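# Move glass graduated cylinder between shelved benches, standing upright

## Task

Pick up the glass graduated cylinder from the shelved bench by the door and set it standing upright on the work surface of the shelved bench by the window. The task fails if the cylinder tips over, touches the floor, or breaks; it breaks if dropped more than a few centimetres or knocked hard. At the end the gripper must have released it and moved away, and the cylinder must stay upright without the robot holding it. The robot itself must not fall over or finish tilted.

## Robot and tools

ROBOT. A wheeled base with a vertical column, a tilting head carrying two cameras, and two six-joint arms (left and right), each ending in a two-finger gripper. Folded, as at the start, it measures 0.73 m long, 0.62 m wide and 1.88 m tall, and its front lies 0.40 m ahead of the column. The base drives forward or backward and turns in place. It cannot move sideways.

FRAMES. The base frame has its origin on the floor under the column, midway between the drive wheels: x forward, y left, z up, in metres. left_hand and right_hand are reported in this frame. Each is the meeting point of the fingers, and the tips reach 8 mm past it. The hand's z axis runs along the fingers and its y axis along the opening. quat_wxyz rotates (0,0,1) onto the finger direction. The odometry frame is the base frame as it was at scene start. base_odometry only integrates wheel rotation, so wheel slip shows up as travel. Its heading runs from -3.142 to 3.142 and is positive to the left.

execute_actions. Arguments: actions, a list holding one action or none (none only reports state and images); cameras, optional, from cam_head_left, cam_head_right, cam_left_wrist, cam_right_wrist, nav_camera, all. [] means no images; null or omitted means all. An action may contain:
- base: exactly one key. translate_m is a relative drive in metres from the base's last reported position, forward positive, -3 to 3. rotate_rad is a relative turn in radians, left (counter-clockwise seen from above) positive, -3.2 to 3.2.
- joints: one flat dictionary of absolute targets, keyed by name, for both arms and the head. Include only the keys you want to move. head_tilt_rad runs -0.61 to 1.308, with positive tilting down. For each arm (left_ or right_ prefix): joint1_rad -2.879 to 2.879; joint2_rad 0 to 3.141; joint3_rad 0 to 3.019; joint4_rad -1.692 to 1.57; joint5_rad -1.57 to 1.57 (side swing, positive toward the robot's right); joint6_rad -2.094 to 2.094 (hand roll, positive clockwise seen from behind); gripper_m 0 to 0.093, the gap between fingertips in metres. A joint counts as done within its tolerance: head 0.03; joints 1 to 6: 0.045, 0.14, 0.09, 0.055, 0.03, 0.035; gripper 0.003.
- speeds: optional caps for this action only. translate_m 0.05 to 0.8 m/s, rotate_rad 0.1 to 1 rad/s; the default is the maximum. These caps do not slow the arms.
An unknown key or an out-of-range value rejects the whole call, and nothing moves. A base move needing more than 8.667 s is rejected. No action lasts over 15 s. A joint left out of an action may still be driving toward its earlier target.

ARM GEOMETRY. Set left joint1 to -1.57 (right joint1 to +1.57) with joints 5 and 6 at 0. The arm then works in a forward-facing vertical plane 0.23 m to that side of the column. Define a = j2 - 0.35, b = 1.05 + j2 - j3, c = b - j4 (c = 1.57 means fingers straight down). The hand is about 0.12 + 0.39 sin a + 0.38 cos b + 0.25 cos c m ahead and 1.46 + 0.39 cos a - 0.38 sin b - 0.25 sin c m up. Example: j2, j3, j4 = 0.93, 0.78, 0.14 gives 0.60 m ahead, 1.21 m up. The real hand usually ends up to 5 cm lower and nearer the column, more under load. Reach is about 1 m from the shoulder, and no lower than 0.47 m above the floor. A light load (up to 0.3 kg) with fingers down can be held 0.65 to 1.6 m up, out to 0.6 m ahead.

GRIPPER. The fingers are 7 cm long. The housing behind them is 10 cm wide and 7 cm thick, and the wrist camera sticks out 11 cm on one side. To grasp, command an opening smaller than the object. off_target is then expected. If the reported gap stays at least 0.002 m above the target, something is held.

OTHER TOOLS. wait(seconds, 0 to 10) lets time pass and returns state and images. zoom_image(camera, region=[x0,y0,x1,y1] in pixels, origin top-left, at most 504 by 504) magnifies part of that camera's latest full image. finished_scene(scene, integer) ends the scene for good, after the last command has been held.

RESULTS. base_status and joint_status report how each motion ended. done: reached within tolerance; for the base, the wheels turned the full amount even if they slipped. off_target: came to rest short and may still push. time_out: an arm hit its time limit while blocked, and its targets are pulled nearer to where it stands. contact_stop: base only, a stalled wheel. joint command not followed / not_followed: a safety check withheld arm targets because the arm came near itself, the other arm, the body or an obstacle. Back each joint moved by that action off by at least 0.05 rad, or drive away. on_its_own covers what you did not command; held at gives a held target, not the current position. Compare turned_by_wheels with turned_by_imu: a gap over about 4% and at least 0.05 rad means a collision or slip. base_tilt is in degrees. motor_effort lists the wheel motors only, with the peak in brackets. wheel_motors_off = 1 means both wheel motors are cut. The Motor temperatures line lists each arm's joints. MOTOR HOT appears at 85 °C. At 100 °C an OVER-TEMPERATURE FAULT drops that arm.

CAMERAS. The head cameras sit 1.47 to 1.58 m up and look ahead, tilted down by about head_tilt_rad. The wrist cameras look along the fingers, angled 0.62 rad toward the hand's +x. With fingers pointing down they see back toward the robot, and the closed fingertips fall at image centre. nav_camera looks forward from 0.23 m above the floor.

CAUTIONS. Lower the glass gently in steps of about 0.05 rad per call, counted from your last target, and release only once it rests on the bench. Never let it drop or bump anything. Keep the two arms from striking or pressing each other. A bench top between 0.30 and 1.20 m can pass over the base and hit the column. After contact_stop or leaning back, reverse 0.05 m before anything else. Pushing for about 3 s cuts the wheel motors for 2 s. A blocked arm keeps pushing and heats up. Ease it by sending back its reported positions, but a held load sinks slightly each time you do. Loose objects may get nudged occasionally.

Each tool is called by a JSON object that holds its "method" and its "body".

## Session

{"method": "execute_actions", "body": {"actions": [{"joints":{"head_tilt_rad":0.3}}], "cameras": ["cam_head_left"]}}

Scene clock: 0.87 s.
Joint torques (N m, as the arm reports them, + toward a larger angle): left_arm=[-1.45 -8.01 -1.26 -1.73 -0.23  0.16] | right_arm=[-0.13 -7.04  0.05 -0.96 -0.15  0.  ]
Motor temperatures (°C, as the motors report them): left_arm=[22 24 22 24 25 21] | right_arm=[24 24 24 24 25 23]
base_odometry: x=+0.000 y=+0.000 heading=+0.000 (m, m, rad; odometry frame)
turned_by_wheels: +0.000 (rad since the last result)
turned_by_imu: +0.000 (rad since the last result)
base_tilt: forward=+0.3 right=-0.9 (deg)
base_status: not commanded
joint_positions: head_tilt_rad=+0.319 left_joint1_rad=-1.546 left_joint2_rad=+0.874 left_joint3_rad=+0.445 left_joint4_rad=-0.933 left_joint5_rad=-0.024 left_joint6_rad=-0.040 left_gripper_m=+0.094 right_joint1_rad=+1.592 right_joint2_rad=+0.856 right_joint3_rad=+0.404 right_joint4_rad=-0.950 right_joint5_rad=+0.034 right_joint6_rad=-0.056 right_gripper_m=+0.095
joint_status: all done
wheel_motors_off: 0
motor_effort: left_wheel=+2(3) right_wheel=+5(5) (%)
left_hand: x=+0.1708 y=+0.2343 z=+1.2443 quat_wxyz=(+0.407, +0.023, -0.913, -0.026) (m; base frame)
right_hand: x=+0.1501 y=-0.2269 z=+1.2542 quat_wxyz=(+0.425, +0.041, -0.904, -0.003) (m; base frame)
pictures: cam_head_left
camera_calibration (this result's frames):
cam_head_left: T_world_to_cam=[[0.0878347, -0.995686, -0.0299052, 0.093804], [-0.36294, -0.00403036, -0.931804, 1.45911], [0.927664, 0.0926985, -0.361728, 0.433513], [0, 0, 0, 1]] pos_world=[0.119176, 0.059094, 1.51922]
Images, in order (width x height): cam_head_left 504x504.

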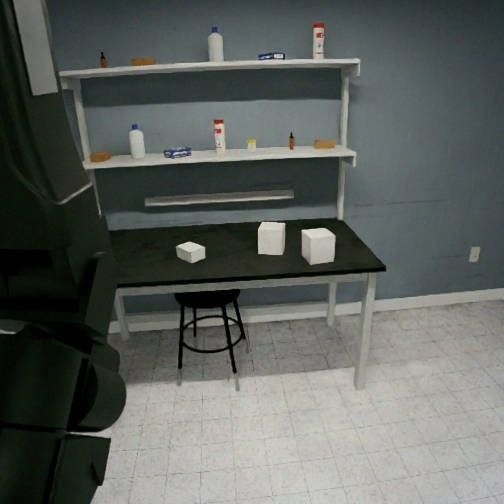

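{"method": "execute_actions", "body": {"actions": [{"base":{"rotate_rad":1.6}}], "cameras": ["cam_head_left"]}}

{"method": "execute_actions", "body": {"actions": [{"base":{"rotate_rad":1.5}}], "cameras": ["cam_head_left"]}}

{"method": "execute_actions", "body": {"actions": [{"base":{"rotate_rad":1.5}}], "cameras": ["cam_head_left"]}}

Scene clock: 4.23 s.
Joint torques (N m, as the arm reports them, + toward a larger angle): left_arm=[-1.96 -7.95 -0.87 -1.82 -0.16  0.11] | right_arm=[-0.18 -6.87 -0.02 -0.97 -0.15  0.  ]
Motor temperatures (°C, as the motors report them): left_arm=[22 24 22 24 25 21] | right_arm=[24 24 24 24 25 23]
base_odometry: x=+0.000 y=+0.000 heading=+1.599 (m, m, rad; odometry frame)
turned_by_wheels: +1.599 (rad since the last result)
turned_by_imu: +1.600 (rad since the last result)
base_tilt: forward=+0.3 right=-0.9 (deg)
base_status: done
joint_positions: head_tilt_rad=+0.319 left_joint1_rad=-1.546 left_joint2_rad=+0.874 left_joint3_rad=+0.445 left_joint4_rad=-0.933 left_joint5_rad=-0.024 left_joint6_rad=-0.040 left_gripper_m=+0.094 right_joint1_rad=+1.592 right_joint2_rad=+0.856 right_joint3_rad=+0.404 right_joint4_rad=-0.950 right_joint5_rad=+0.034 right_joint6_rad=-0.056 right_gripper_m=+0.095
joint_status: not commanded
wheel_motors_off: 0
motor_effort: left_wheel=-2(35) right_wheel=+2(34) (%)
left_hand: x=+0.1708 y=+0.2343 z=+1.2443 quat_wxyz=(+0.407, +0.023, -0.913, -0.026) (m; base frame)
right_hand: x=+0.1501 y=-0.2269 z=+1.2542 quat_wxyz=(+0.425, +0.041, -0.904, -0.003) (m; base frame)
pictures: cam_head_left
camera_calibration (this result's frames):
cam_head_left: T_world_to_cam=[[0.0878386, -0.995686, -0.0298938, 0.0937862], [-0.362819, -0.00403036, -0.931851, 1.45918], [0.927711, 0.0926985, -0.361608, 0.433325], [0, 0, 0, 1]] pos_world=[0.119178, 0.059094, 1.51923]
Images, in order (width x height): cam_head_left 504x504.

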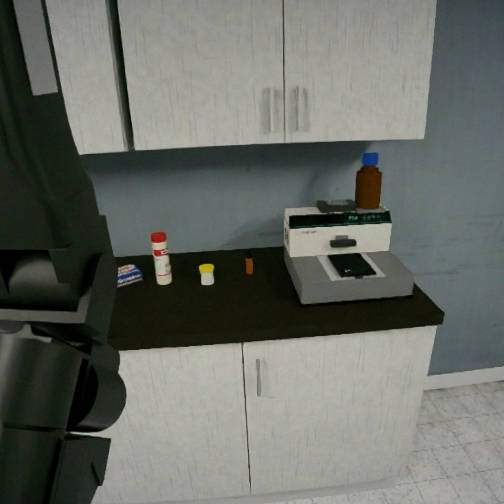

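Scene clock: 7.10 s.
Joint torques (N m, as the arm reports them, + toward a larger angle): left_arm=[-2.03 -8.15 -1.05 -1.61 -0.15  0.11] | right_arm=[-0.12 -7.02  0.02 -0.93 -0.14  0.  ]
Motor temperatures (°C, as the motors report them): left_arm=[22 24 22 24 25 21] | right_arm=[24 24 24 24 25 23]
base_odometry: x=+0.000 y=+0.000 heading=+3.099 (m, m, rad; odometry frame)
turned_by_wheels: +1.499 (rad since the last result)
turned_by_imu: +1.502 (rad since the last result)
base_tilt: forward=+0.3 right=-0.9 (deg)
base_status: done
joint_positions: head_tilt_rad=+0.319 left_joint1_rad=-1.546 left_joint2_rad=+0.874 left_joint3_rad=+0.445 left_joint4_rad=-0.933 left_joint5_rad=-0.024 left_joint6_rad=-0.040 left_gripper_m=+0.094 right_joint1_rad=+1.592 right_joint2_rad=+0.856 right_joint3_rad=+0.404 right_joint4_rad=-0.950 right_joint5_rad=+0.034 right_joint6_rad=-0.056 right_gripper_m=+0.095
joint_status: not commanded
wheel_motors_off: 0
motor_effort: left_wheel=-2(32) right_wheel=+2(23) (%)
left_hand: x=+0.1708 y=+0.2343 z=+1.2443 quat_wxyz=(+0.407, +0.023, -0.913, -0.026) (m; base frame)
right_hand: x=+0.1501 y=-0.2269 z=+1.2542 quat_wxyz=(+0.425, +0.041, -0.904, -0.003) (m; base frame)
pictures: cam_head_left
camera_calibration (this result's frames):
cam_head_left: T_world_to_cam=[[0.0878391, -0.995686, -0.0298923, 0.0937839], [-0.362803, -0.00403036, -0.931857, 1.45919], [0.927717, 0.0926985, -0.361592, 0.433301], [0, 0, 0, 1]] pos_world=[0.119179, 0.059094, 1.51923]
Images, in order (width x height): cam_head_left 504x504.

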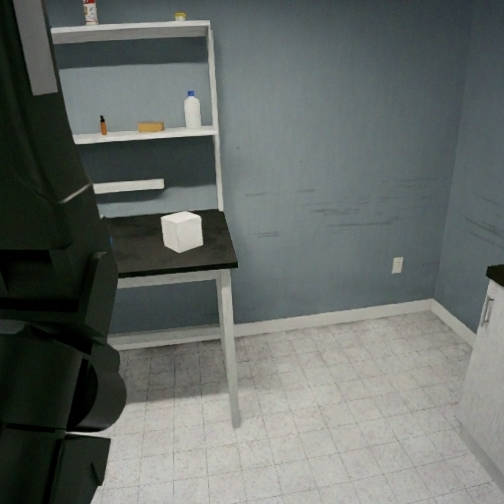

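Scene clock: 9.97 s.
Joint torques (N m, as the arm reports them, + toward a larger angle): left_arm=[-1.01 -8.06 -1.08 -1.8  -0.13  0.11] | right_arm=[-0.17 -7.02  0.03 -0.94 -0.15  0.  ]
Motor temperatures (°C, as the motors report them): left_arm=[22 24 22 24 25 21] | right_arm=[24 24 24 24 25 23]
base_odometry: x=+0.000 y=+0.000 heading=-1.685 (m, m, rad; odometry frame)
turned_by_wheels: +1.499 (rad since the last result)
turned_by_imu: +1.502 (rad since the last result)
base_tilt: forward=+0.3 right=-0.9 (deg)
base_status: done
joint_positions: head_tilt_rad=+0.319 left_joint1_rad=-1.546 left_joint2_rad=+0.874 left_joint3_rad=+0.445 left_joint4_rad=-0.933 left_joint5_rad=-0.024 left_joint6_rad=-0.040 left_gripper_m=+0.094 right_joint1_rad=+1.592 right_joint2_rad=+0.856 right_joint3_rad=+0.404 right_joint4_rad=-0.950 right_joint5_rad=+0.034 right_joint6_rad=-0.056 right_gripper_m=+0.095
joint_status: not commanded
wheel_motors_off: 0
motor_effort: left_wheel=-2(31) right_wheel=+1(23) (%)
left_hand: x=+0.1708 y=+0.2343 z=+1.2443 quat_wxyz=(+0.407, +0.023, -0.913, -0.026) (m; base frame)
right_hand: x=+0.1501 y=-0.2269 z=+1.2542 quat_wxyz=(+0.425, +0.041, -0.904, -0.003) (m; base frame)
pictures: cam_head_left
camera_calibration (this result's frames):
cam_head_left: T_world_to_cam=[[0.0878395, -0.995686, -0.0298911, 0.0937821], [-0.36279, -0.00403036, -0.931862, 1.45919], [0.927722, 0.0926985, -0.361579, 0.433281], [0, 0, 0, 1]] pos_world=[0.119179, 0.059094, 1.51923]
Images, in order (width x height): cam_head_left 504x504.

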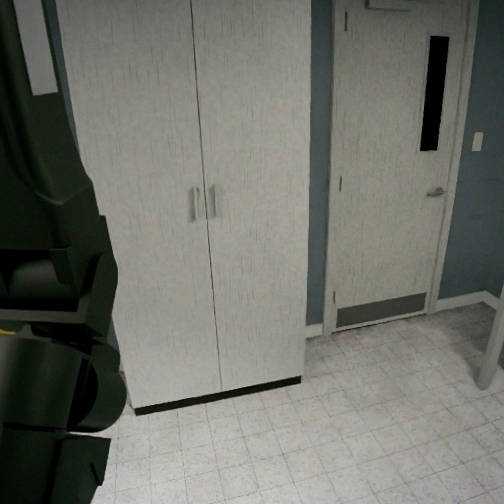

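{"method": "execute_actions", "body": {"actions": [{"base":{"rotate_rad":-0.85},"joints":{"head_tilt_rad":0.5}}], "cameras": ["cam_head_right"]}}

Scene clock: 12.47 s.
Joint torques (N m, as the arm reports them, + toward a larger angle): left_arm=[-2.   -8.81 -1.02 -1.7  -0.15  0.14] | right_arm=[-0.08 -7.05  0.05 -0.93 -0.14  0.  ]
Motor temperatures (°C, as the motors report them): left_arm=[22 24 22 24 25 21] | right_arm=[24 24 24 24 25 23]
base_odometry: x=+0.000 y=+0.000 heading=-2.533 (m, m, rad; odometry frame)
turned_by_wheels: -0.848 (rad since the last result)
turned_by_imu: -0.847 (rad since the last result)
base_tilt: forward=+0.3 right=-0.8 (deg)
base_status: done
joint_positions: head_tilt_rad=+0.504 left_joint1_rad=-1.546 left_joint2_rad=+0.874 left_joint3_rad=+0.445 left_joint4_rad=-0.933 left_joint5_rad=-0.024 left_joint6_rad=-0.040 left_gripper_m=+0.094 right_joint1_rad=+1.592 right_joint2_rad=+0.856 right_joint3_rad=+0.404 right_joint4_rad=-0.950 right_joint5_rad=+0.034 right_joint6_rad=-0.056 right_gripper_m=+0.095
joint_status: all done
wheel_motors_off: 0
motor_effort: left_wheel=+1(34) right_wheel=+0(26) (%)
left_hand: x=+0.1708 y=+0.2343 z=+1.2443 quat_wxyz=(+0.407, +0.023, -0.913, -0.026) (m; base frame)
right_hand: x=+0.1501 y=-0.2269 z=+1.2542 quat_wxyz=(+0.425, +0.041, -0.904, -0.003) (m; base frame)
pictures: cam_head_right
camera_calibration (this result's frames):
cam_head_right: T_world_to_cam=[[0.0620022, -0.997671, -0.0284481, -0.0131295], [-0.53192, -0.00891267, -0.846747, 1.33415], [0.844521, 0.0676324, -0.531234, 0.692282], [0, 0, 0, 1]] pos_world=[0.125831, -0.0480286, 1.49708]
Images, in order (width x height): cam_head_right 504x504.

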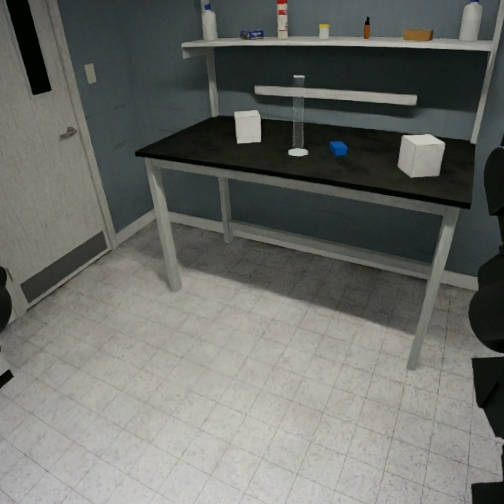

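{"method": "execute_actions", "body": {"actions": [{"base":{"translate_m":0.9},"joints":{"head_tilt_rad":0.7,"right_joint1_rad":1.57,"right_joint2_rad":1.8,"right_joint3_rad":1.3,"right_joint4_rad":1.55,"right_joint5_rad":0,"right_joint6_rad":0}}], "cameras": ["cam_head_right","cam_right_wrist"]}}

Scene clock: 16.07 s.
Joint torques (N m, as the arm reports them, + toward a larger angle): left_arm=[-0.65 -9.14 -1.   -1.63 -0.19  0.15] | right_arm=[ -1.06 -19.03   2.63   2.78  -0.32   0.06]
Motor temperatures (°C, as the motors report them): left_arm=[22 24 22 24 25 21] | right_arm=[24 24 24 24 25 23]
base_odometry: x=-0.739 y=-0.514 heading=-2.533 (m, m, rad; odometry frame)
turned_by_wheels: +0.000 (rad since the last result)
turned_by_imu: +0.003 (rad since the last result)
base_tilt: forward=+0.3 right=-0.9 (deg)
base_status: done
joint_positions: head_tilt_rad=+0.703 left_joint1_rad=-1.546 left_joint2_rad=+0.874 left_joint3_rad=+0.446 left_joint4_rad=-0.933 left_joint5_rad=-0.024 left_joint6_rad=-0.040 left_gripper_m=+0.094 right_joint1_rad=+1.579 right_joint2_rad=+1.806 right_joint3_rad=+1.299 right_joint4_rad=+1.529 right_joint5_rad=+0.005 right_joint6_rad=-0.006 right_gripper_m=+0.095
joint_status: all done
wheel_motors_off: 0
motor_effort: left_wheel=+1(59) right_wheel=+0(37) (%)
left_hand: x=+0.1716 y=+0.2343 z=+1.2441 quat_wxyz=(+0.406, +0.023, -0.913, -0.026) (m; base frame)
right_hand: x=+0.7584 y=-0.2214 z=+1.1103 quat_wxyz=(-0.698, -0.001, -0.716, +0.000) (m; base frame)
pictures: cam_head_right, cam_right_wrist
camera_calibration (this result's frames):
cam_head_right: T_world_to_cam=[[0.0551453, -0.997671, -0.0401568, 0.00524477], [-0.688986, -0.00891267, -0.72472, 1.15409], [0.722674, 0.0676324, -0.687872, 0.939597], [0, 0, 0, 1]] pos_world=[0.115837, -0.0480286, 1.48292]
cam_right_wrist: T_world_to_cam=[[-0.00157884, -0.999851, 0.0172022, -0.240844], [-0.597409, -0.012852, -0.801833, 1.34568], [0.801935, -0.0115427, -0.5973, 0.176749], [0, 0, 0, 1]] pos_world=[0.661801, -0.221473, 1.18873]
Images, in order (width x height): cam_head_right 504x504, cam_right_wrist 616x616.

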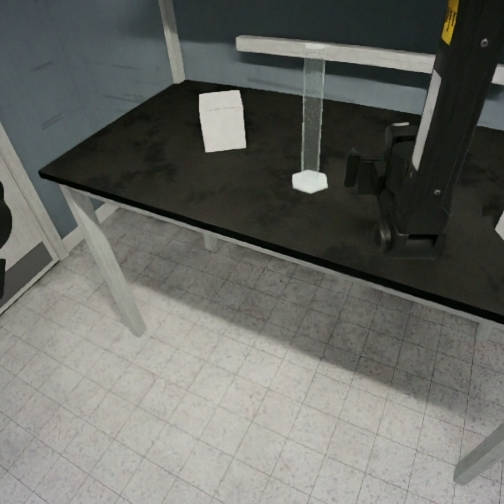

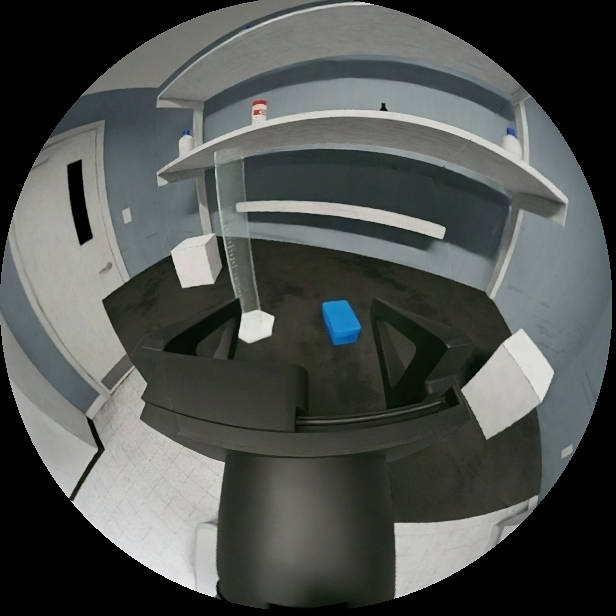

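{"method": "execute_actions", "body": {"actions": [{"base":{"rotate_rad":0.1}}], "cameras": []}}

{"method": "execute_actions", "body": {"actions": [{"base":{"translate_m":0.15},"speeds":{"translate_m":0.2}}], "cameras": ["cam_right_wrist"]}}

Scene clock: 17.50 s.
Joint torques (N m, as the arm reports them, + toward a larger angle): left_arm=[-1.2  -8.76 -1.25 -1.59 -0.14  0.1 ] | right_arm=[ -0.48 -19.15   2.6    2.8   -0.27   0.07]
Motor temperatures (°C, as the motors report them): left_arm=[22 24 22 24 25 21] | right_arm=[24 25 24 24 25 23]
base_odometry: x=-0.739 y=-0.515 heading=-2.435 (m, m, rad; odometry frame)
turned_by_wheels: +0.099 (rad since the last result)
turned_by_imu: +0.097 (rad since the last result)
base_tilt: forward=+0.3 right=-0.9 (deg)
base_status: done
joint_positions: head_tilt_rad=+0.703 left_joint1_rad=-1.546 left_joint2_rad=+0.874 left_joint3_rad=+0.446 left_joint4_rad=-0.933 left_joint5_rad=-0.024 left_joint6_rad=-0.040 left_gripper_m=+0.094 right_joint1_rad=+1.571 right_joint2_rad=+1.806 right_joint3_rad=+1.299 right_joint4_rad=+1.529 right_joint5_rad=+0.004 right_joint6_rad=-0.006 right_gripper_m=+0.095
joint_status: not commanded
wheel_motors_off: 0
motor_effort: left_wheel=-1(54) right_wheel=+1(35) (%)
left_hand: x=+0.1716 y=+0.2343 z=+1.2441 quat_wxyz=(+0.406, +0.023, -0.913, -0.026) (m; base frame)
right_hand: x=+0.7584 y=-0.2260 z=+1.1103 quat_wxyz=(-0.698, +0.001, -0.716, +0.003) (m; base frame)
pictures: none
No camera images: the call's "cameras" was empty. Leave "cameras" out to get every camera's image.

Scene clock: 19.23 s.
Joint torques (N m, as the arm reports them, + toward a larger angle): left_arm=[-2.29 -8.6  -1.04 -1.46 -0.19  0.13] | right_arm=[ -0.46 -19.19   2.68   2.79  -0.27   0.07]
Motor temperatures (°C, as the motors report them): left_arm=[22 24 22 24 25 21] | right_arm=[24 25 24 24 25 23]
base_odometry: x=-0.853 y=-0.612 heading=-2.433 (m, m, rad; odometry frame)
turned_by_wheels: +0.001 (rad since the last result)
turned_by_imu: +0.002 (rad since the last result)
base_tilt: forward=+0.3 right=-0.8 (deg)
base_status: done
joint_positions: head_tilt_rad=+0.703 left_joint1_rad=-1.546 left_joint2_rad=+0.874 left_joint3_rad=+0.444 left_joint4_rad=-0.933 left_joint5_rad=-0.024 left_joint6_rad=-0.040 left_gripper_m=+0.094 right_joint1_rad=+1.571 right_joint2_rad=+1.806 right_joint3_rad=+1.298 right_joint4_rad=+1.529 right_joint5_rad=+0.004 right_joint6_rad=-0.006 right_gripper_m=+0.095
joint_status: not commanded
wheel_motors_off: 0
motor_effort: left_wheel=+2(80) right_wheel=-1(39) (%)
left_hand: x=+0.1704 y=+0.2343 z=+1.2444 quat_wxyz=(+0.407, +0.023, -0.913, -0.026) (m; base frame)
right_hand: x=+0.7580 y=-0.2260 z=+1.1100 quat_wxyz=(-0.697, +0.001, -0.717, +0.003) (m; base frame)
pictures: cam_right_wrist
camera_calibration (this result's frames):
cam_right_wrist: T_world_to_cam=[[-0.00384046, -0.99971, 0.0237731, -0.250998], [-0.598356, -0.0167505, -0.801055, 1.34409], [0.801221, -0.0173012, -0.598118, 0.177019], [0, 0, 0, 1]] pos_world=[0.661452, -0.225348, 1.18854]
Images, in order (width x height): cam_right_wrist 616x616.

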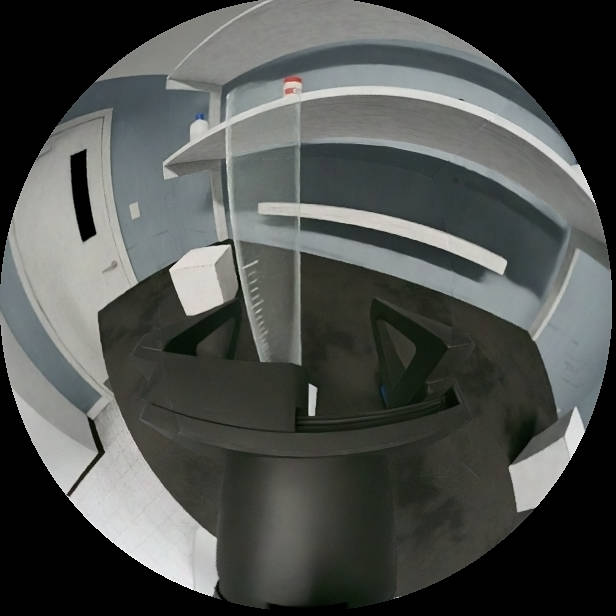

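Between fingers, slightly left. Small nudge and grip.

{"method": "execute_actions", "body": {"actions": [{"base":{"translate_m":0.03},"joints":{"right_joint1_rad":1.61}}], "cameras": []}}

{"method": "execute_actions", "body": {"actions": [{"joints":{"right_gripper_m":0.0}}], "cameras": []}}

{"method": "execute_actions", "body": {"actions": [{"joints":{"right_joint2_rad":1.66,"right_joint3_rad":1.16}}], "cameras": ["cam_head_right"]}}

Scene clock: 20.80 s.
Joint torques (N m, as the arm reports them, + toward a larger angle): left_arm=[-1.25 -8.53 -1.11 -1.65 -0.09  0.12] | right_arm=[  0.47 -19.14   2.52   2.78  -0.29   0.06]
Motor temperatures (°C, as the motors report them): left_arm=[22 24 22 24 25 21] | right_arm=[24 25 24 24 25 23]
base_odometry: x=-0.876 y=-0.632 heading=-2.432 (m, m, rad; odometry frame)
turned_by_wheels: +0.001 (rad since the last result)
turned_by_imu: +0.001 (rad since the last result)
base_tilt: forward=+0.3 right=-0.9 (deg)
base_status: done
joint_positions: head_tilt_rad=+0.703 left_joint1_rad=-1.546 left_joint2_rad=+0.874 left_joint3_rad=+0.445 left_joint4_rad=-0.933 left_joint5_rad=-0.024 left_joint6_rad=-0.040 left_gripper_m=+0.094 right_joint1_rad=+1.609 right_joint2_rad=+1.805 right_joint3_rad=+1.300 right_joint4_rad=+1.529 right_joint5_rad=+0.004 right_joint6_rad=-0.006 right_gripper_m=+0.095
joint_status: all done
wheel_motors_off: 0
motor_effort: left_wheel=+2(46) right_wheel=-1(43) (%)
left_hand: x=+0.1710 y=+0.2343 z=+1.2443 quat_wxyz=(+0.406, +0.023, -0.913, -0.026) (m; base frame)
right_hand: x=+0.7590 y=-0.2019 z=+1.1115 quat_wxyz=(-0.699, -0.004, -0.715, -0.015) (m; base frame)
pictures: none
No camera images: the call's "cameras" was empty. Leave "cameras" out to get every camera's image.

Scene clock: 21.53 s.
Joint torques (N m, as the arm reports them, + toward a larger angle): left_arm=[-1.45 -8.41 -0.84 -1.69 -0.18  0.1 ] | right_arm=[  0.49 -19.09   2.5    2.74  -0.26   0.09]
Motor temperatures (°C, as the motors report them): left_arm=[22 24 22 24 25 21] | right_arm=[24 25 24 24 25 23]
base_odometry: x=-0.876 y=-0.632 heading=-2.432 (m, m, rad; odometry frame)
turned_by_wheels: +0.000 (rad since the last result)
turned_by_imu: +0.000 (rad since the last result)
base_tilt: forward=+0.3 right=-0.9 (deg)
base_status: not commanded
joint_positions: head_tilt_rad=+0.703 left_joint1_rad=-1.546 left_joint2_rad=+0.874 left_joint3_rad=+0.445 left_joint4_rad=-0.933 left_joint5_rad=-0.024 left_joint6_rad=-0.040 left_gripper_m=+0.094 right_joint1_rad=+1.609 right_joint2_rad=+1.805 right_joint3_rad=+1.300 right_joint4_rad=+1.531 right_joint5_rad=+0.003 right_joint6_rad=-0.008 right_gripper_m=+0.042
joint_status: right_gripper_m off_target (ended at +0.042, target +0.000)
wheel_motors_off: 0
motor_effort: left_wheel=+2(2) right_wheel=-1(1) (%)
left_hand: x=+0.1710 y=+0.2343 z=+1.2443 quat_wxyz=(+0.406, +0.023, -0.913, -0.026) (m; base frame)
right_hand: x=+0.7591 y=-0.2018 z=+1.1120 quat_wxyz=(-0.699, -0.003, -0.715, -0.015) (m; base frame)
pictures: none
No camera images: the call's "cameras" was empty. Leave "cameras" out to get every camera's image.

Scene clock: 22.47 s.
Joint torques (N m, as the arm reports them, + toward a larger angle): left_arm=[-0.98 -8.87 -1.07 -1.62 -0.17  0.14] | right_arm=[  0.41 -19.59   3.15   2.74  -0.26   0.08]
Motor temperatures (°C, as the motors report them): left_arm=[22 24 22 24 25 21] | right_arm=[24 25 24 24 25 23]
base_odometry: x=-0.876 y=-0.632 heading=-2.432 (m, m, rad; odometry frame)
turned_by_wheels: +0.000 (rad since the last result)
turned_by_imu: +0.000 (rad since the last result)
base_tilt: forward=+0.3 right=-0.8 (deg)
base_status: not commanded
joint_positions: head_tilt_rad=+0.703 left_joint1_rad=-1.546 left_joint2_rad=+0.874 left_joint3_rad=+0.445 left_joint4_rad=-0.933 left_joint5_rad=-0.024 left_joint6_rad=-0.040 left_gripper_m=+0.094 right_joint1_rad=+1.609 right_joint2_rad=+1.679 right_joint3_rad=+1.151 right_joint4_rad=+1.531 right_joint5_rad=+0.003 right_joint6_rad=-0.007 right_gripper_m=+0.042
joint_status: all done
wheel_motors_off: 0
motor_effort: left_wheel=+3(3) right_wheel=-1(2) (%)
left_hand: x=+0.1710 y=+0.2343 z=+1.2443 quat_wxyz=(+0.406, +0.023, -0.913, -0.026) (m; base frame)
right_hand: x=+0.7417 y=-0.2035 z=+1.1542 quat_wxyz=(-0.691, -0.003, -0.723, -0.015) (m; base frame)
pictures: cam_head_right
camera_calibration (this result's frames):
cam_head_right: T_world_to_cam=[[0.0551347, -0.997671, -0.0401714, 0.0052678], [-0.689178, -0.00891267, -0.724538, 1.15381], [0.722492, 0.0676324, -0.688064, 0.939901], [0, 0, 0, 1]] pos_world=[0.115822, -0.0480286, 1.4829]
Images, in order (width x height): cam_head_right 504x504.

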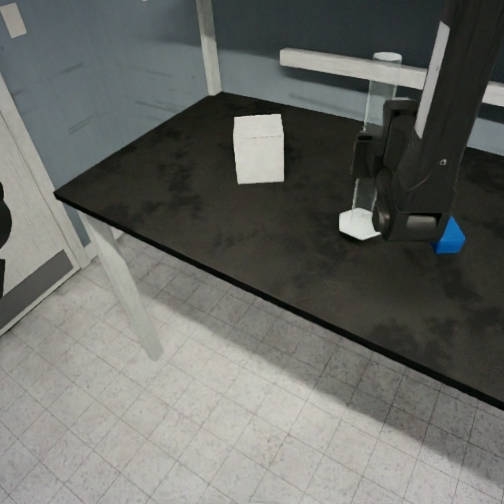

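{"method": "execute_actions", "body": {"actions": [{"base":{"translate_m":-0.4}}], "cameras": []}}

{"method": "execute_actions", "body": {"actions": [{"base":{"rotate_rad":2.85}}], "cameras": []}}

{"method": "execute_actions", "body": {"actions": [{"base":{"translate_m":1.0}}], "cameras": ["cam_head_right"]}}

Scene clock: 25.37 s.
Joint torques (N m, as the arm reports them, + toward a larger angle): left_arm=[-1.65 -9.22 -0.86 -1.92 -0.21  0.19] | right_arm=[  0.37 -19.69   3.04   2.72  -0.27   0.07]
Motor temperatures (°C, as the motors report them): left_arm=[22 24 22 24 25 21] | right_arm=[24 25 24 24 25 23]
base_odometry: x=-0.572 y=-0.371 heading=-2.431 (m, m, rad; odometry frame)
turned_by_wheels: +0.001 (rad since the last result)
turned_by_imu: +0.000 (rad since the last result)
base_tilt: forward=+0.3 right=-0.9 (deg)
base_status: done
joint_positions: head_tilt_rad=+0.704 left_joint1_rad=-1.546 left_joint2_rad=+0.874 left_joint3_rad=+0.442 left_joint4_rad=-0.933 left_joint5_rad=-0.024 left_joint6_rad=-0.040 left_gripper_m=+0.094 right_joint1_rad=+1.609 right_joint2_rad=+1.679 right_joint3_rad=+1.151 right_joint4_rad=+1.531 right_joint5_rad=+0.003 right_joint6_rad=-0.007 right_gripper_m=+0.042
joint_status: not commanded
wheel_motors_off: 0
motor_effort: left_wheel=+2(71) right_wheel=-2(30) (%)
left_hand: x=+0.1693 y=+0.2343 z=+1.2447 quat_wxyz=(+0.408, +0.023, -0.912, -0.026) (m; base frame)
right_hand: x=+0.7418 y=-0.2033 z=+1.1543 quat_wxyz=(-0.691, -0.003, -0.722, -0.015) (m; base frame)
pictures: none
No camera images: the call's "cameras" was empty. Leave "cameras" out to get every camera's image.

Scene clock: 29.53 s.
Joint torques (N m, as the arm reports them, + toward a larger angle): left_arm=[-2.16 -8.57 -0.7  -1.83 -0.2   0.15] | right_arm=[  0.43 -19.58   3.11   2.73  -0.26   0.07]
Motor temperatures (°C, as the motors report them): left_arm=[22 24 22 24 25 21] | right_arm=[24 26 24 24 25 23]
base_odometry: x=-0.572 y=-0.371 heading=+0.418 (m, m, rad; odometry frame)
turned_by_wheels: +2.849 (rad since the last result)
turned_by_imu: +2.847 (rad since the last result)
base_tilt: forward=+0.3 right=-0.9 (deg)
base_status: done
joint_positions: head_tilt_rad=+0.704 left_joint1_rad=-1.546 left_joint2_rad=+0.874 left_joint3_rad=+0.442 left_joint4_rad=-0.933 left_joint5_rad=-0.024 left_joint6_rad=-0.040 left_gripper_m=+0.094 right_joint1_rad=+1.608 right_joint2_rad=+1.679 right_joint3_rad=+1.151 right_joint4_rad=+1.531 right_joint5_rad=+0.003 right_joint6_rad=-0.006 right_gripper_m=+0.042
joint_status: not commanded
wheel_motors_off: 0
motor_effort: left_wheel=-2(55) right_wheel=+2(45) (%)
left_hand: x=+0.1693 y=+0.2343 z=+1.2447 quat_wxyz=(+0.408, +0.023, -0.912, -0.026) (m; base frame)
right_hand: x=+0.7418 y=-0.2037 z=+1.1543 quat_wxyz=(-0.691, -0.003, -0.722, -0.015) (m; base frame)
pictures: none
No camera images: the call's "cameras" was empty. Leave "cameras" out to get every camera's image.

Scene clock: 32.77 s.
Joint torques (N m, as the arm reports them, + toward a larger angle): left_arm=[-1.09 -8.45 -1.09 -1.83 -0.14  0.12] | right_arm=[  0.53 -19.71   2.89   2.7   -0.26   0.07]
Motor temperatures (°C, as the motors report them): left_arm=[22 24 22 24 25 21] | right_arm=[24 26 24 24 25 23]
base_odometry: x=+0.342 y=+0.036 heading=+0.419 (m, m, rad; odometry frame)
turned_by_wheels: +0.000 (rad since the last result)
turned_by_imu: +0.004 (rad since the last result)
base_tilt: forward=+0.3 right=-0.9 (deg)
base_status: done
joint_positions: head_tilt_rad=+0.704 left_joint1_rad=-1.546 left_joint2_rad=+0.874 left_joint3_rad=+0.446 left_joint4_rad=-0.933 left_joint5_rad=-0.024 left_joint6_rad=-0.040 left_gripper_m=+0.094 right_joint1_rad=+1.608 right_joint2_rad=+1.678 right_joint3_rad=+1.154 right_joint4_rad=+1.531 right_joint5_rad=+0.003 right_joint6_rad=-0.006 right_gripper_m=+0.042
joint_status: not commanded
wheel_motors_off: 0
motor_effort: left_wheel=+0(68) right_wheel=+0(50) (%)
left_hand: x=+0.1714 y=+0.2343 z=+1.2441 quat_wxyz=(+0.406, +0.023, -0.913, -0.026) (m; base frame)
right_hand: x=+0.7430 y=-0.2037 z=+1.1552 quat_wxyz=(-0.692, -0.003, -0.721, -0.015) (m; base frame)
pictures: cam_head_right
camera_calibration (this result's frames):
cam_head_right: T_world_to_cam=[[0.0551246, -0.997671, -0.0401852, 0.00528958], [-0.689359, -0.00891267, -0.724365, 1.15356], [0.722319, 0.0676324, -0.688245, 0.940188], [0, 0, 0, 1]] pos_world=[0.115807, -0.0480286, 1.48289]
Images, in order (width x height): cam_head_right 504x504.

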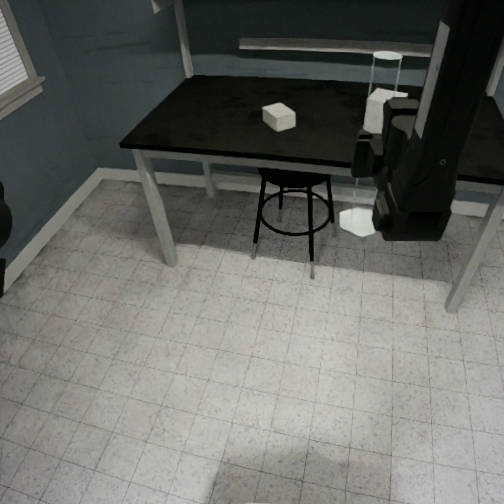

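{"method": "execute_actions", "body": {"actions": [{"base":{"translate_m":0.5}}], "cameras": ["cam_head_right"]}}

Scene clock: 35.53 s.
Joint torques (N m, as the arm reports them, + toward a larger angle): left_arm=[-1.54 -7.94 -1.34 -1.75 -0.14  0.12] | right_arm=[  0.45 -19.54   2.83   2.73  -0.26   0.07]
Motor temperatures (°C, as the motors report them): left_arm=[22 24 22 24 25 21] | right_arm=[24 26 24 24 25 23]
base_odometry: x=+0.799 y=+0.239 heading=+0.419 (m, m, rad; odometry frame)
turned_by_wheels: +0.000 (rad since the last result)
turned_by_imu: +0.002 (rad since the last result)
base_tilt: forward=+0.3 right=-0.9 (deg)
base_status: done
joint_positions: head_tilt_rad=+0.704 left_joint1_rad=-1.546 left_joint2_rad=+0.874 left_joint3_rad=+0.445 left_joint4_rad=-0.933 left_joint5_rad=-0.024 left_joint6_rad=-0.040 left_gripper_m=+0.094 right_joint1_rad=+1.608 right_joint2_rad=+1.678 right_joint3_rad=+1.154 right_joint4_rad=+1.531 right_joint5_rad=+0.003 right_joint6_rad=-0.006 right_gripper_m=+0.042
joint_status: not commanded
wheel_motors_off: 0
motor_effort: left_wheel=+0(40) right_wheel=+0(30) (%)
left_hand: x=+0.1712 y=+0.2343 z=+1.2442 quat_wxyz=(+0.406, +0.023, -0.913, -0.026) (m; base frame)
right_hand: x=+0.7433 y=-0.2037 z=+1.1554 quat_wxyz=(-0.693, -0.003, -0.721, -0.015) (m; base frame)
pictures: cam_head_right
camera_calibration (this result's frames):
cam_head_right: T_world_to_cam=[[0.0551246, -0.997671, -0.0401853, 0.00528965], [-0.68936, -0.00891267, -0.724364, 1.15356], [0.722319, 0.0676324, -0.688245, 0.940189], [0, 0, 0, 1]] pos_world=[0.115807, -0.0480286, 1.48289]
Images, in order (width x height): cam_head_right 504x504.

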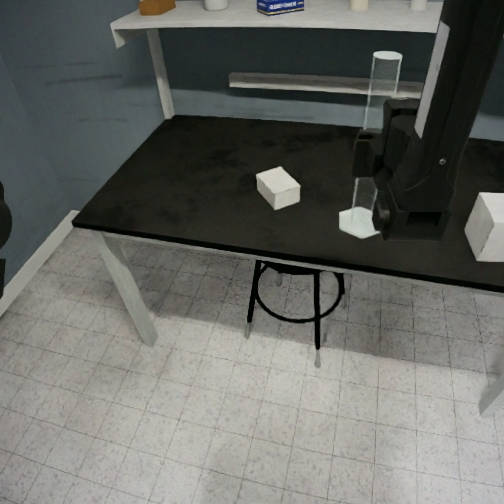

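{"method": "execute_actions", "body": {"actions": [{"base":{"translate_m":0.1},"joints":{"right_joint2_rad":1.79,"right_joint3_rad":1.29}}], "cameras": ["cam_head_right"]}}

Scene clock: 37.27 s.
Joint torques (N m, as the arm reports them, + toward a larger angle): left_arm=[-1.28 -8.25 -1.15 -1.87 -0.16  0.08] | right_arm=[  0.54 -19.76   3.22   2.73  -0.26   0.07]
Motor temperatures (°C, as the motors report them): left_arm=[22 24 22 24 25 21] | right_arm=[24 26 24 24 25 23]
base_odometry: x=+0.890 y=+0.279 heading=+0.419 (m, m, rad; odometry frame)
turned_by_wheels: +0.000 (rad since the last result)
turned_by_imu: +0.001 (rad since the last result)
base_tilt: forward=+0.3 right=-0.9 (deg)
base_status: done
joint_positions: head_tilt_rad=+0.704 left_joint1_rad=-1.546 left_joint2_rad=+0.874 left_joint3_rad=+0.446 left_joint4_rad=-0.933 left_joint5_rad=-0.024 left_joint6_rad=-0.040 left_gripper_m=+0.094 right_joint1_rad=+1.608 right_joint2_rad=+1.806 right_joint3_rad=+1.279 right_joint4_rad=+1.531 right_joint5_rad=+0.003 right_joint6_rad=-0.006 right_gripper_m=+0.042
joint_status: all done
wheel_motors_off: 0
motor_effort: left_wheel=+0(41) right_wheel=+0(31) (%)
left_hand: x=+0.1716 y=+0.2343 z=+1.2441 quat_wxyz=(+0.406, +0.023, -0.913, -0.026) (m; base frame)
right_hand: x=+0.7505 y=-0.2020 z=+1.1060 quat_wxyz=(-0.691, -0.003, -0.722, -0.015) (m; base frame)
pictures: cam_head_right
camera_calibration (this result's frames):
cam_head_right: T_world_to_cam=[[0.0551246, -0.997671, -0.0401853, 0.00528968], [-0.68936, -0.00891267, -0.724364, 1.15356], [0.722318, 0.0676324, -0.688246, 0.94019], [0, 0, 0, 1]] pos_world=[0.115807, -0.0480286, 1.48289]
Images, in order (width x height): cam_head_right 504x504.

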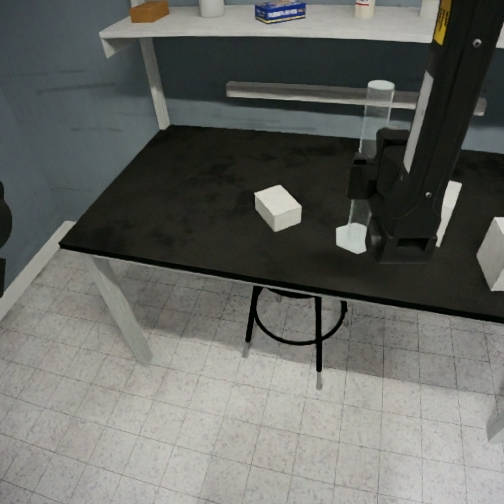

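{"method": "execute_actions", "body": {"actions": [{"joints":{"right_joint2_rad":1.89,"right_joint3_rad":1.39}}], "cameras": ["cam_head_right"]}}

Scene clock: 38.37 s.
Joint torques (N m, as the arm reports them, + toward a larger angle): left_arm=[-0.78 -8.04 -1.16 -1.73 -0.16  0.09] | right_arm=[  0.55 -19.38   3.06   2.7   -0.26   0.07]
Motor temperatures (°C, as the motors report them): left_arm=[22 24 22 24 25 21] | right_arm=[24 26 24 24 25 23]
base_odometry: x=+0.890 y=+0.279 heading=+0.419 (m, m, rad; odometry frame)
turned_by_wheels: +0.000 (rad since the last result)
turned_by_imu: +0.000 (rad since the last result)
base_tilt: forward=+0.3 right=-0.9 (deg)
base_status: not commanded
joint_positions: head_tilt_rad=+0.704 left_joint1_rad=-1.546 left_joint2_rad=+0.874 left_joint3_rad=+0.446 left_joint4_rad=-0.933 left_joint5_rad=-0.024 left_joint6_rad=-0.040 left_gripper_m=+0.094 right_joint1_rad=+1.608 right_joint2_rad=+1.898 right_joint3_rad=+1.382 right_joint4_rad=+1.531 right_joint5_rad=+0.003 right_joint6_rad=-0.006 right_gripper_m=+0.042
joint_status: all done
wheel_motors_off: 0
motor_effort: left_wheel=+0(1) right_wheel=+0(1) (%)
left_hand: x=+0.1716 y=+0.2343 z=+1.2441 quat_wxyz=(+0.406, +0.023, -0.913, -0.026) (m; base frame)
right_hand: x=+0.7574 y=-0.2008 z=+1.0740 quat_wxyz=(-0.696, -0.003, -0.718, -0.015) (m; base frame)
pictures: cam_head_right
camera_calibration (this result's frames):
cam_head_right: T_world_to_cam=[[0.0551246, -0.997671, -0.0401853, 0.00528967], [-0.68936, -0.00891267, -0.724364, 1.15356], [0.722318, 0.0676324, -0.688245, 0.940189], [0, 0, 0, 1]] pos_world=[0.115807, -0.0480286, 1.48289]
Images, in order (width x height): cam_head_right 504x504.

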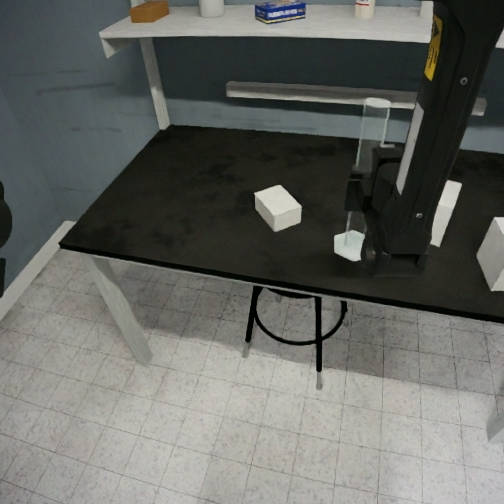

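Still descending; continue, and move forward a bit.

{"method": "execute_actions", "body": {"actions": [{"base":{"translate_m":0.08},"joints":{"right_joint2_rad":1.99,"right_joint3_rad":1.49}}], "cameras": ["cam_head_right"]}}

Scene clock: 40.10 s.
Joint torques (N m, as the arm reports them, + toward a larger angle): left_arm=[-1.6  -8.46 -1.13 -1.84 -0.14  0.08] | right_arm=[  0.66 -19.76   3.24   2.69  -0.26   0.06]
Motor temperatures (°C, as the motors report them): left_arm=[22 24 22 24 25 21] | right_arm=[24 26 24 24 25 23]
base_odometry: x=+0.963 y=+0.312 heading=+0.419 (m, m, rad; odometry frame)
turned_by_wheels: +0.000 (rad since the last result)
turned_by_imu: +0.000 (rad since the last result)
base_tilt: forward=+0.3 right=-0.9 (deg)
base_status: done
joint_positions: head_tilt_rad=+0.704 left_joint1_rad=-1.546 left_joint2_rad=+0.874 left_joint3_rad=+0.445 left_joint4_rad=-0.933 left_joint5_rad=-0.024 left_joint6_rad=-0.040 left_gripper_m=+0.094 right_joint1_rad=+1.608 right_joint2_rad=+2.006 right_joint3_rad=+1.480 right_joint4_rad=+1.531 right_joint5_rad=+0.003 right_joint6_rad=-0.006 right_gripper_m=+0.042
joint_status: all done
wheel_motors_off: 0
motor_effort: left_wheel=+0(40) right_wheel=+0(32) (%)
left_hand: x=+0.1710 y=+0.2343 z=+1.2443 quat_wxyz=(+0.406, +0.023, -0.913, -0.026) (m; base frame)
right_hand: x=+0.7517 y=-0.1995 z=+1.0299 quat_wxyz=(-0.692, -0.003, -0.722, -0.015) (m; base frame)
pictures: cam_head_right
camera_calibration (this result's frames):
cam_head_right: T_world_to_cam=[[0.0551246, -0.997671, -0.0401853, 0.00528969], [-0.68936, -0.00891267, -0.724364, 1.15356], [0.722318, 0.0676324, -0.688246, 0.94019], [0, 0, 0, 1]] pos_world=[0.115807, -0.0480286, 1.48289]
Images, in order (width x height): cam_head_right 504x504.

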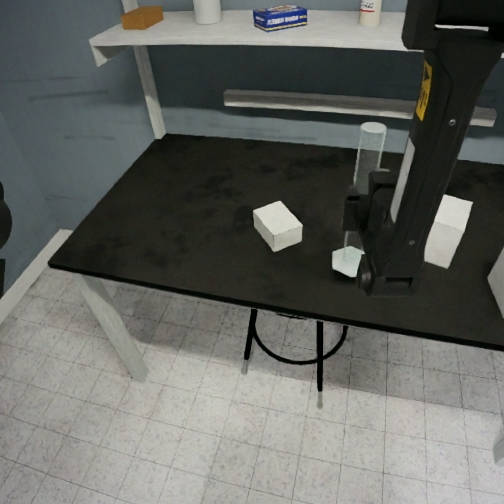

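{"method": "execute_actions", "body": {"actions": [{"joints":{"right_joint2_rad":2.09,"right_joint3_rad":1.59}}], "cameras": ["cam_head_right"]}}

Scene clock: 41.17 s.
Joint torques (N m, as the arm reports them, + toward a larger angle): left_arm=[-1.67 -8.86 -1.01 -1.8  -0.21  0.12] | right_arm=[  0.67 -19.28   3.15   2.74  -0.26   0.07]
Motor temperatures (°C, as the motors report them): left_arm=[22 24 22 24 25 21] | right_arm=[24 26 25 24 25 23]
base_odometry: x=+0.963 y=+0.312 heading=+0.419 (m, m, rad; odometry frame)
turned_by_wheels: +0.000 (rad since the last result)
turned_by_imu: +0.000 (rad since the last result)
base_tilt: forward=+0.3 right=-0.9 (deg)
base_status: not commanded
joint_positions: head_tilt_rad=+0.704 left_joint1_rad=-1.546 left_joint2_rad=+0.874 left_joint3_rad=+0.445 left_joint4_rad=-0.933 left_joint5_rad=-0.024 left_joint6_rad=-0.040 left_gripper_m=+0.094 right_joint1_rad=+1.608 right_joint2_rad=+2.098 right_joint3_rad=+1.581 right_joint4_rad=+1.531 right_joint5_rad=+0.003 right_joint6_rad=-0.006 right_gripper_m=+0.042
joint_status: all done
wheel_motors_off: 0
motor_effort: left_wheel=+0(1) right_wheel=+0(0) (%)
left_hand: x=+0.1710 y=+0.2343 z=+1.2443 quat_wxyz=(+0.406, +0.023, -0.913, -0.026) (m; base frame)
right_hand: x=+0.7507 y=-0.1984 z=+0.9971 quat_wxyz=(-0.695, -0.003, -0.719, -0.015) (m; base frame)
pictures: cam_head_right
camera_calibration (this result's frames):
cam_head_right: T_world_to_cam=[[0.0551246, -0.997671, -0.0401853, 0.00528969], [-0.68936, -0.00891267, -0.724364, 1.15356], [0.722318, 0.0676324, -0.688246, 0.94019], [0, 0, 0, 1]] pos_world=[0.115807, -0.0480286, 1.48289]
Images, in order (width x height): cam_head_right 504x504.

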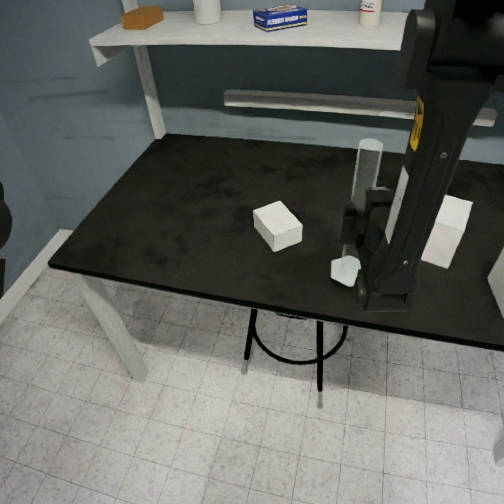

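{"method": "execute_actions", "body": {"actions": [{"joints":{"right_joint2_rad":2.19,"right_joint3_rad":1.69}}], "cameras": ["cam_head_right"]}}

Scene clock: 42.17 s.
Joint torques (N m, as the arm reports them, + toward a larger angle): left_arm=[-1.25 -8.25 -1.06 -1.76 -0.23  0.1 ] | right_arm=[  0.75 -18.65   3.27   2.58  -0.23   0.07]
Motor temperatures (°C, as the motors report them): left_arm=[22 24 22 24 25 21] | right_arm=[24 26 25 24 25 23]
base_odometry: x=+0.963 y=+0.312 heading=+0.419 (m, m, rad; odometry frame)
turned_by_wheels: +0.000 (rad since the last result)
turned_by_imu: +0.000 (rad since the last result)
base_tilt: forward=+0.3 right=-0.8 (deg)
base_status: not commanded
joint_positions: head_tilt_rad=+0.704 left_joint1_rad=-1.546 left_joint2_rad=+0.874 left_joint3_rad=+0.445 left_joint4_rad=-0.933 left_joint5_rad=-0.024 left_joint6_rad=-0.040 left_gripper_m=+0.094 right_joint1_rad=+1.608 right_joint2_rad=+2.198 right_joint3_rad=+1.680 right_joint4_rad=+1.534 right_joint5_rad=+0.002 right_joint6_rad=-0.006 right_gripper_m=+0.042
joint_status: all done
wheel_motors_off: 0
motor_effort: left_wheel=+1(0) right_wheel=+0(1) (%)
left_hand: x=+0.1710 y=+0.2343 z=+1.2443 quat_wxyz=(+0.406, +0.023, -0.913, -0.026) (m; base frame)
right_hand: x=+0.7416 y=-0.1973 z=+0.9605 quat_wxyz=(-0.696, -0.003, -0.718, -0.015) (m; base frame)
pictures: cam_head_right
camera_calibration (this result's frames):
cam_head_right: T_world_to_cam=[[0.0551246, -0.997671, -0.0401853, 0.00528969], [-0.68936, -0.00891267, -0.724364, 1.15356], [0.722318, 0.0676324, -0.688246, 0.94019], [0, 0, 0, 1]] pos_world=[0.115807, -0.0480286, 1.48289]
Images, in order (width x height): cam_head_right 504x504.

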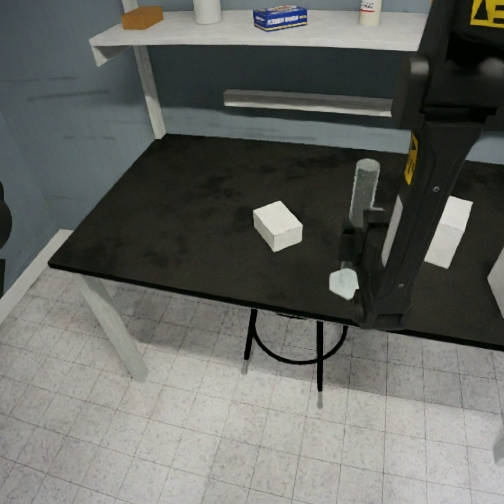

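{"method": "execute_actions", "body": {"actions": [{"joints":{"right_gripper_m":0.09}}], "cameras": []}}

{"method": "execute_actions", "body": {"actions": [{"base":{"translate_m":-0.4}}], "cameras": ["cam_head_right"]}}

Scene clock: 43.27 s.
Joint torques (N m, as the arm reports them, + toward a larger angle): left_arm=[-1.4  -8.69 -1.07 -1.67 -0.15  0.15] | right_arm=[  0.65 -18.61   3.27   2.59  -0.23   0.07]
Motor temperatures (°C, as the motors report them): left_arm=[22 24 22 24 25 21] | right_arm=[24 26 25 24 25 23]
base_odometry: x=+0.963 y=+0.312 heading=+0.419 (m, m, rad; odometry frame)
turned_by_wheels: +0.000 (rad since the last result)
turned_by_imu: +0.000 (rad since the last result)
base_tilt: forward=+0.3 right=-0.9 (deg)
base_status: not commanded
joint_positions: head_tilt_rad=+0.704 left_joint1_rad=-1.546 left_joint2_rad=+0.874 left_joint3_rad=+0.445 left_joint4_rad=-0.933 left_joint5_rad=-0.024 left_joint6_rad=-0.040 left_gripper_m=+0.094 right_joint1_rad=+1.608 right_joint2_rad=+2.198 right_joint3_rad=+1.680 right_joint4_rad=+1.534 right_joint5_rad=+0.002 right_joint6_rad=-0.006 right_gripper_m=+0.090
joint_status: all done
wheel_motors_off: 0
motor_effort: left_wheel=+1(1) right_wheel=+0(1) (%)
left_hand: x=+0.1710 y=+0.2343 z=+1.2443 quat_wxyz=(+0.406, +0.023, -0.913, -0.026) (m; base frame)
right_hand: x=+0.7416 y=-0.1973 z=+0.9605 quat_wxyz=(-0.696, -0.003, -0.718, -0.015) (m; base frame)
pictures: none
No camera images: the call's "cameras" was empty. Leave "cameras" out to get every camera's image.

Scene clock: 45.60 s.
Joint torques (N m, as the arm reports them, + toward a larger angle): left_arm=[-1.6  -8.56 -0.76 -1.76 -0.17  0.13] | right_arm=[  0.63 -18.57   3.02   2.6   -0.23   0.07]
Motor temperatures (°C, as the motors report them): left_arm=[22 24 22 24 25 21] | right_arm=[24 26 25 24 25 23]
base_odometry: x=+0.598 y=+0.149 heading=+0.418 (m, m, rad; odometry frame)
turned_by_wheels: -0.001 (rad since the last result)
turned_by_imu: -0.002 (rad since the last result)
base_tilt: forward=+0.3 right=-0.9 (deg)
base_status: done
joint_positions: head_tilt_rad=+0.704 left_joint1_rad=-1.546 left_joint2_rad=+0.874 left_joint3_rad=+0.443 left_joint4_rad=-0.933 left_joint5_rad=-0.024 left_joint6_rad=-0.040 left_gripper_m=+0.094 right_joint1_rad=+1.608 right_joint2_rad=+2.197 right_joint3_rad=+1.684 right_joint4_rad=+1.534 right_joint5_rad=+0.002 right_joint6_rad=-0.006 right_gripper_m=+0.090
joint_status: not commanded
wheel_motors_off: 0
motor_effort: left_wheel=-2(41) right_wheel=+1(34) (%)
left_hand: x=+0.1698 y=+0.2343 z=+1.2446 quat_wxyz=(+0.407, +0.023, -0.913, -0.026) (m; base frame)
right_hand: x=+0.7433 y=-0.1973 z=+0.9618 quat_wxyz=(-0.698, -0.003, -0.716, -0.015) (m; base frame)
pictures: cam_head_right
camera_calibration (this result's frames):
cam_head_right: T_world_to_cam=[[0.0551206, -0.997671, -0.0401907, 0.00529827], [-0.689432, -0.00891267, -0.724296, 1.15345], [0.72225, 0.0676324, -0.688317, 0.940303], [0, 0, 0, 1]] pos_world=[0.115802, -0.0480286, 1.48288]
Images, in order (width x height): cam_head_right 504x504.

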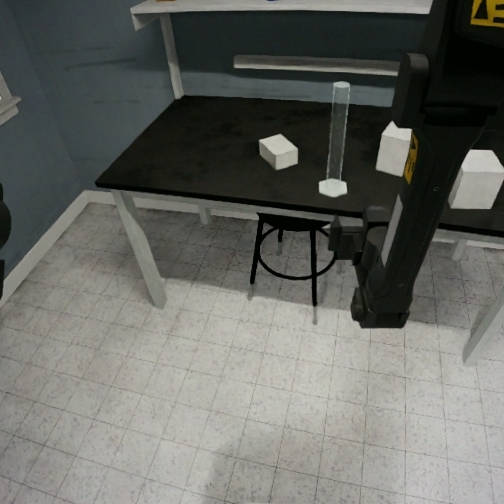

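{"method": "finished_scene", "body": {"scene": 2}}

The scene is finished: the task was done.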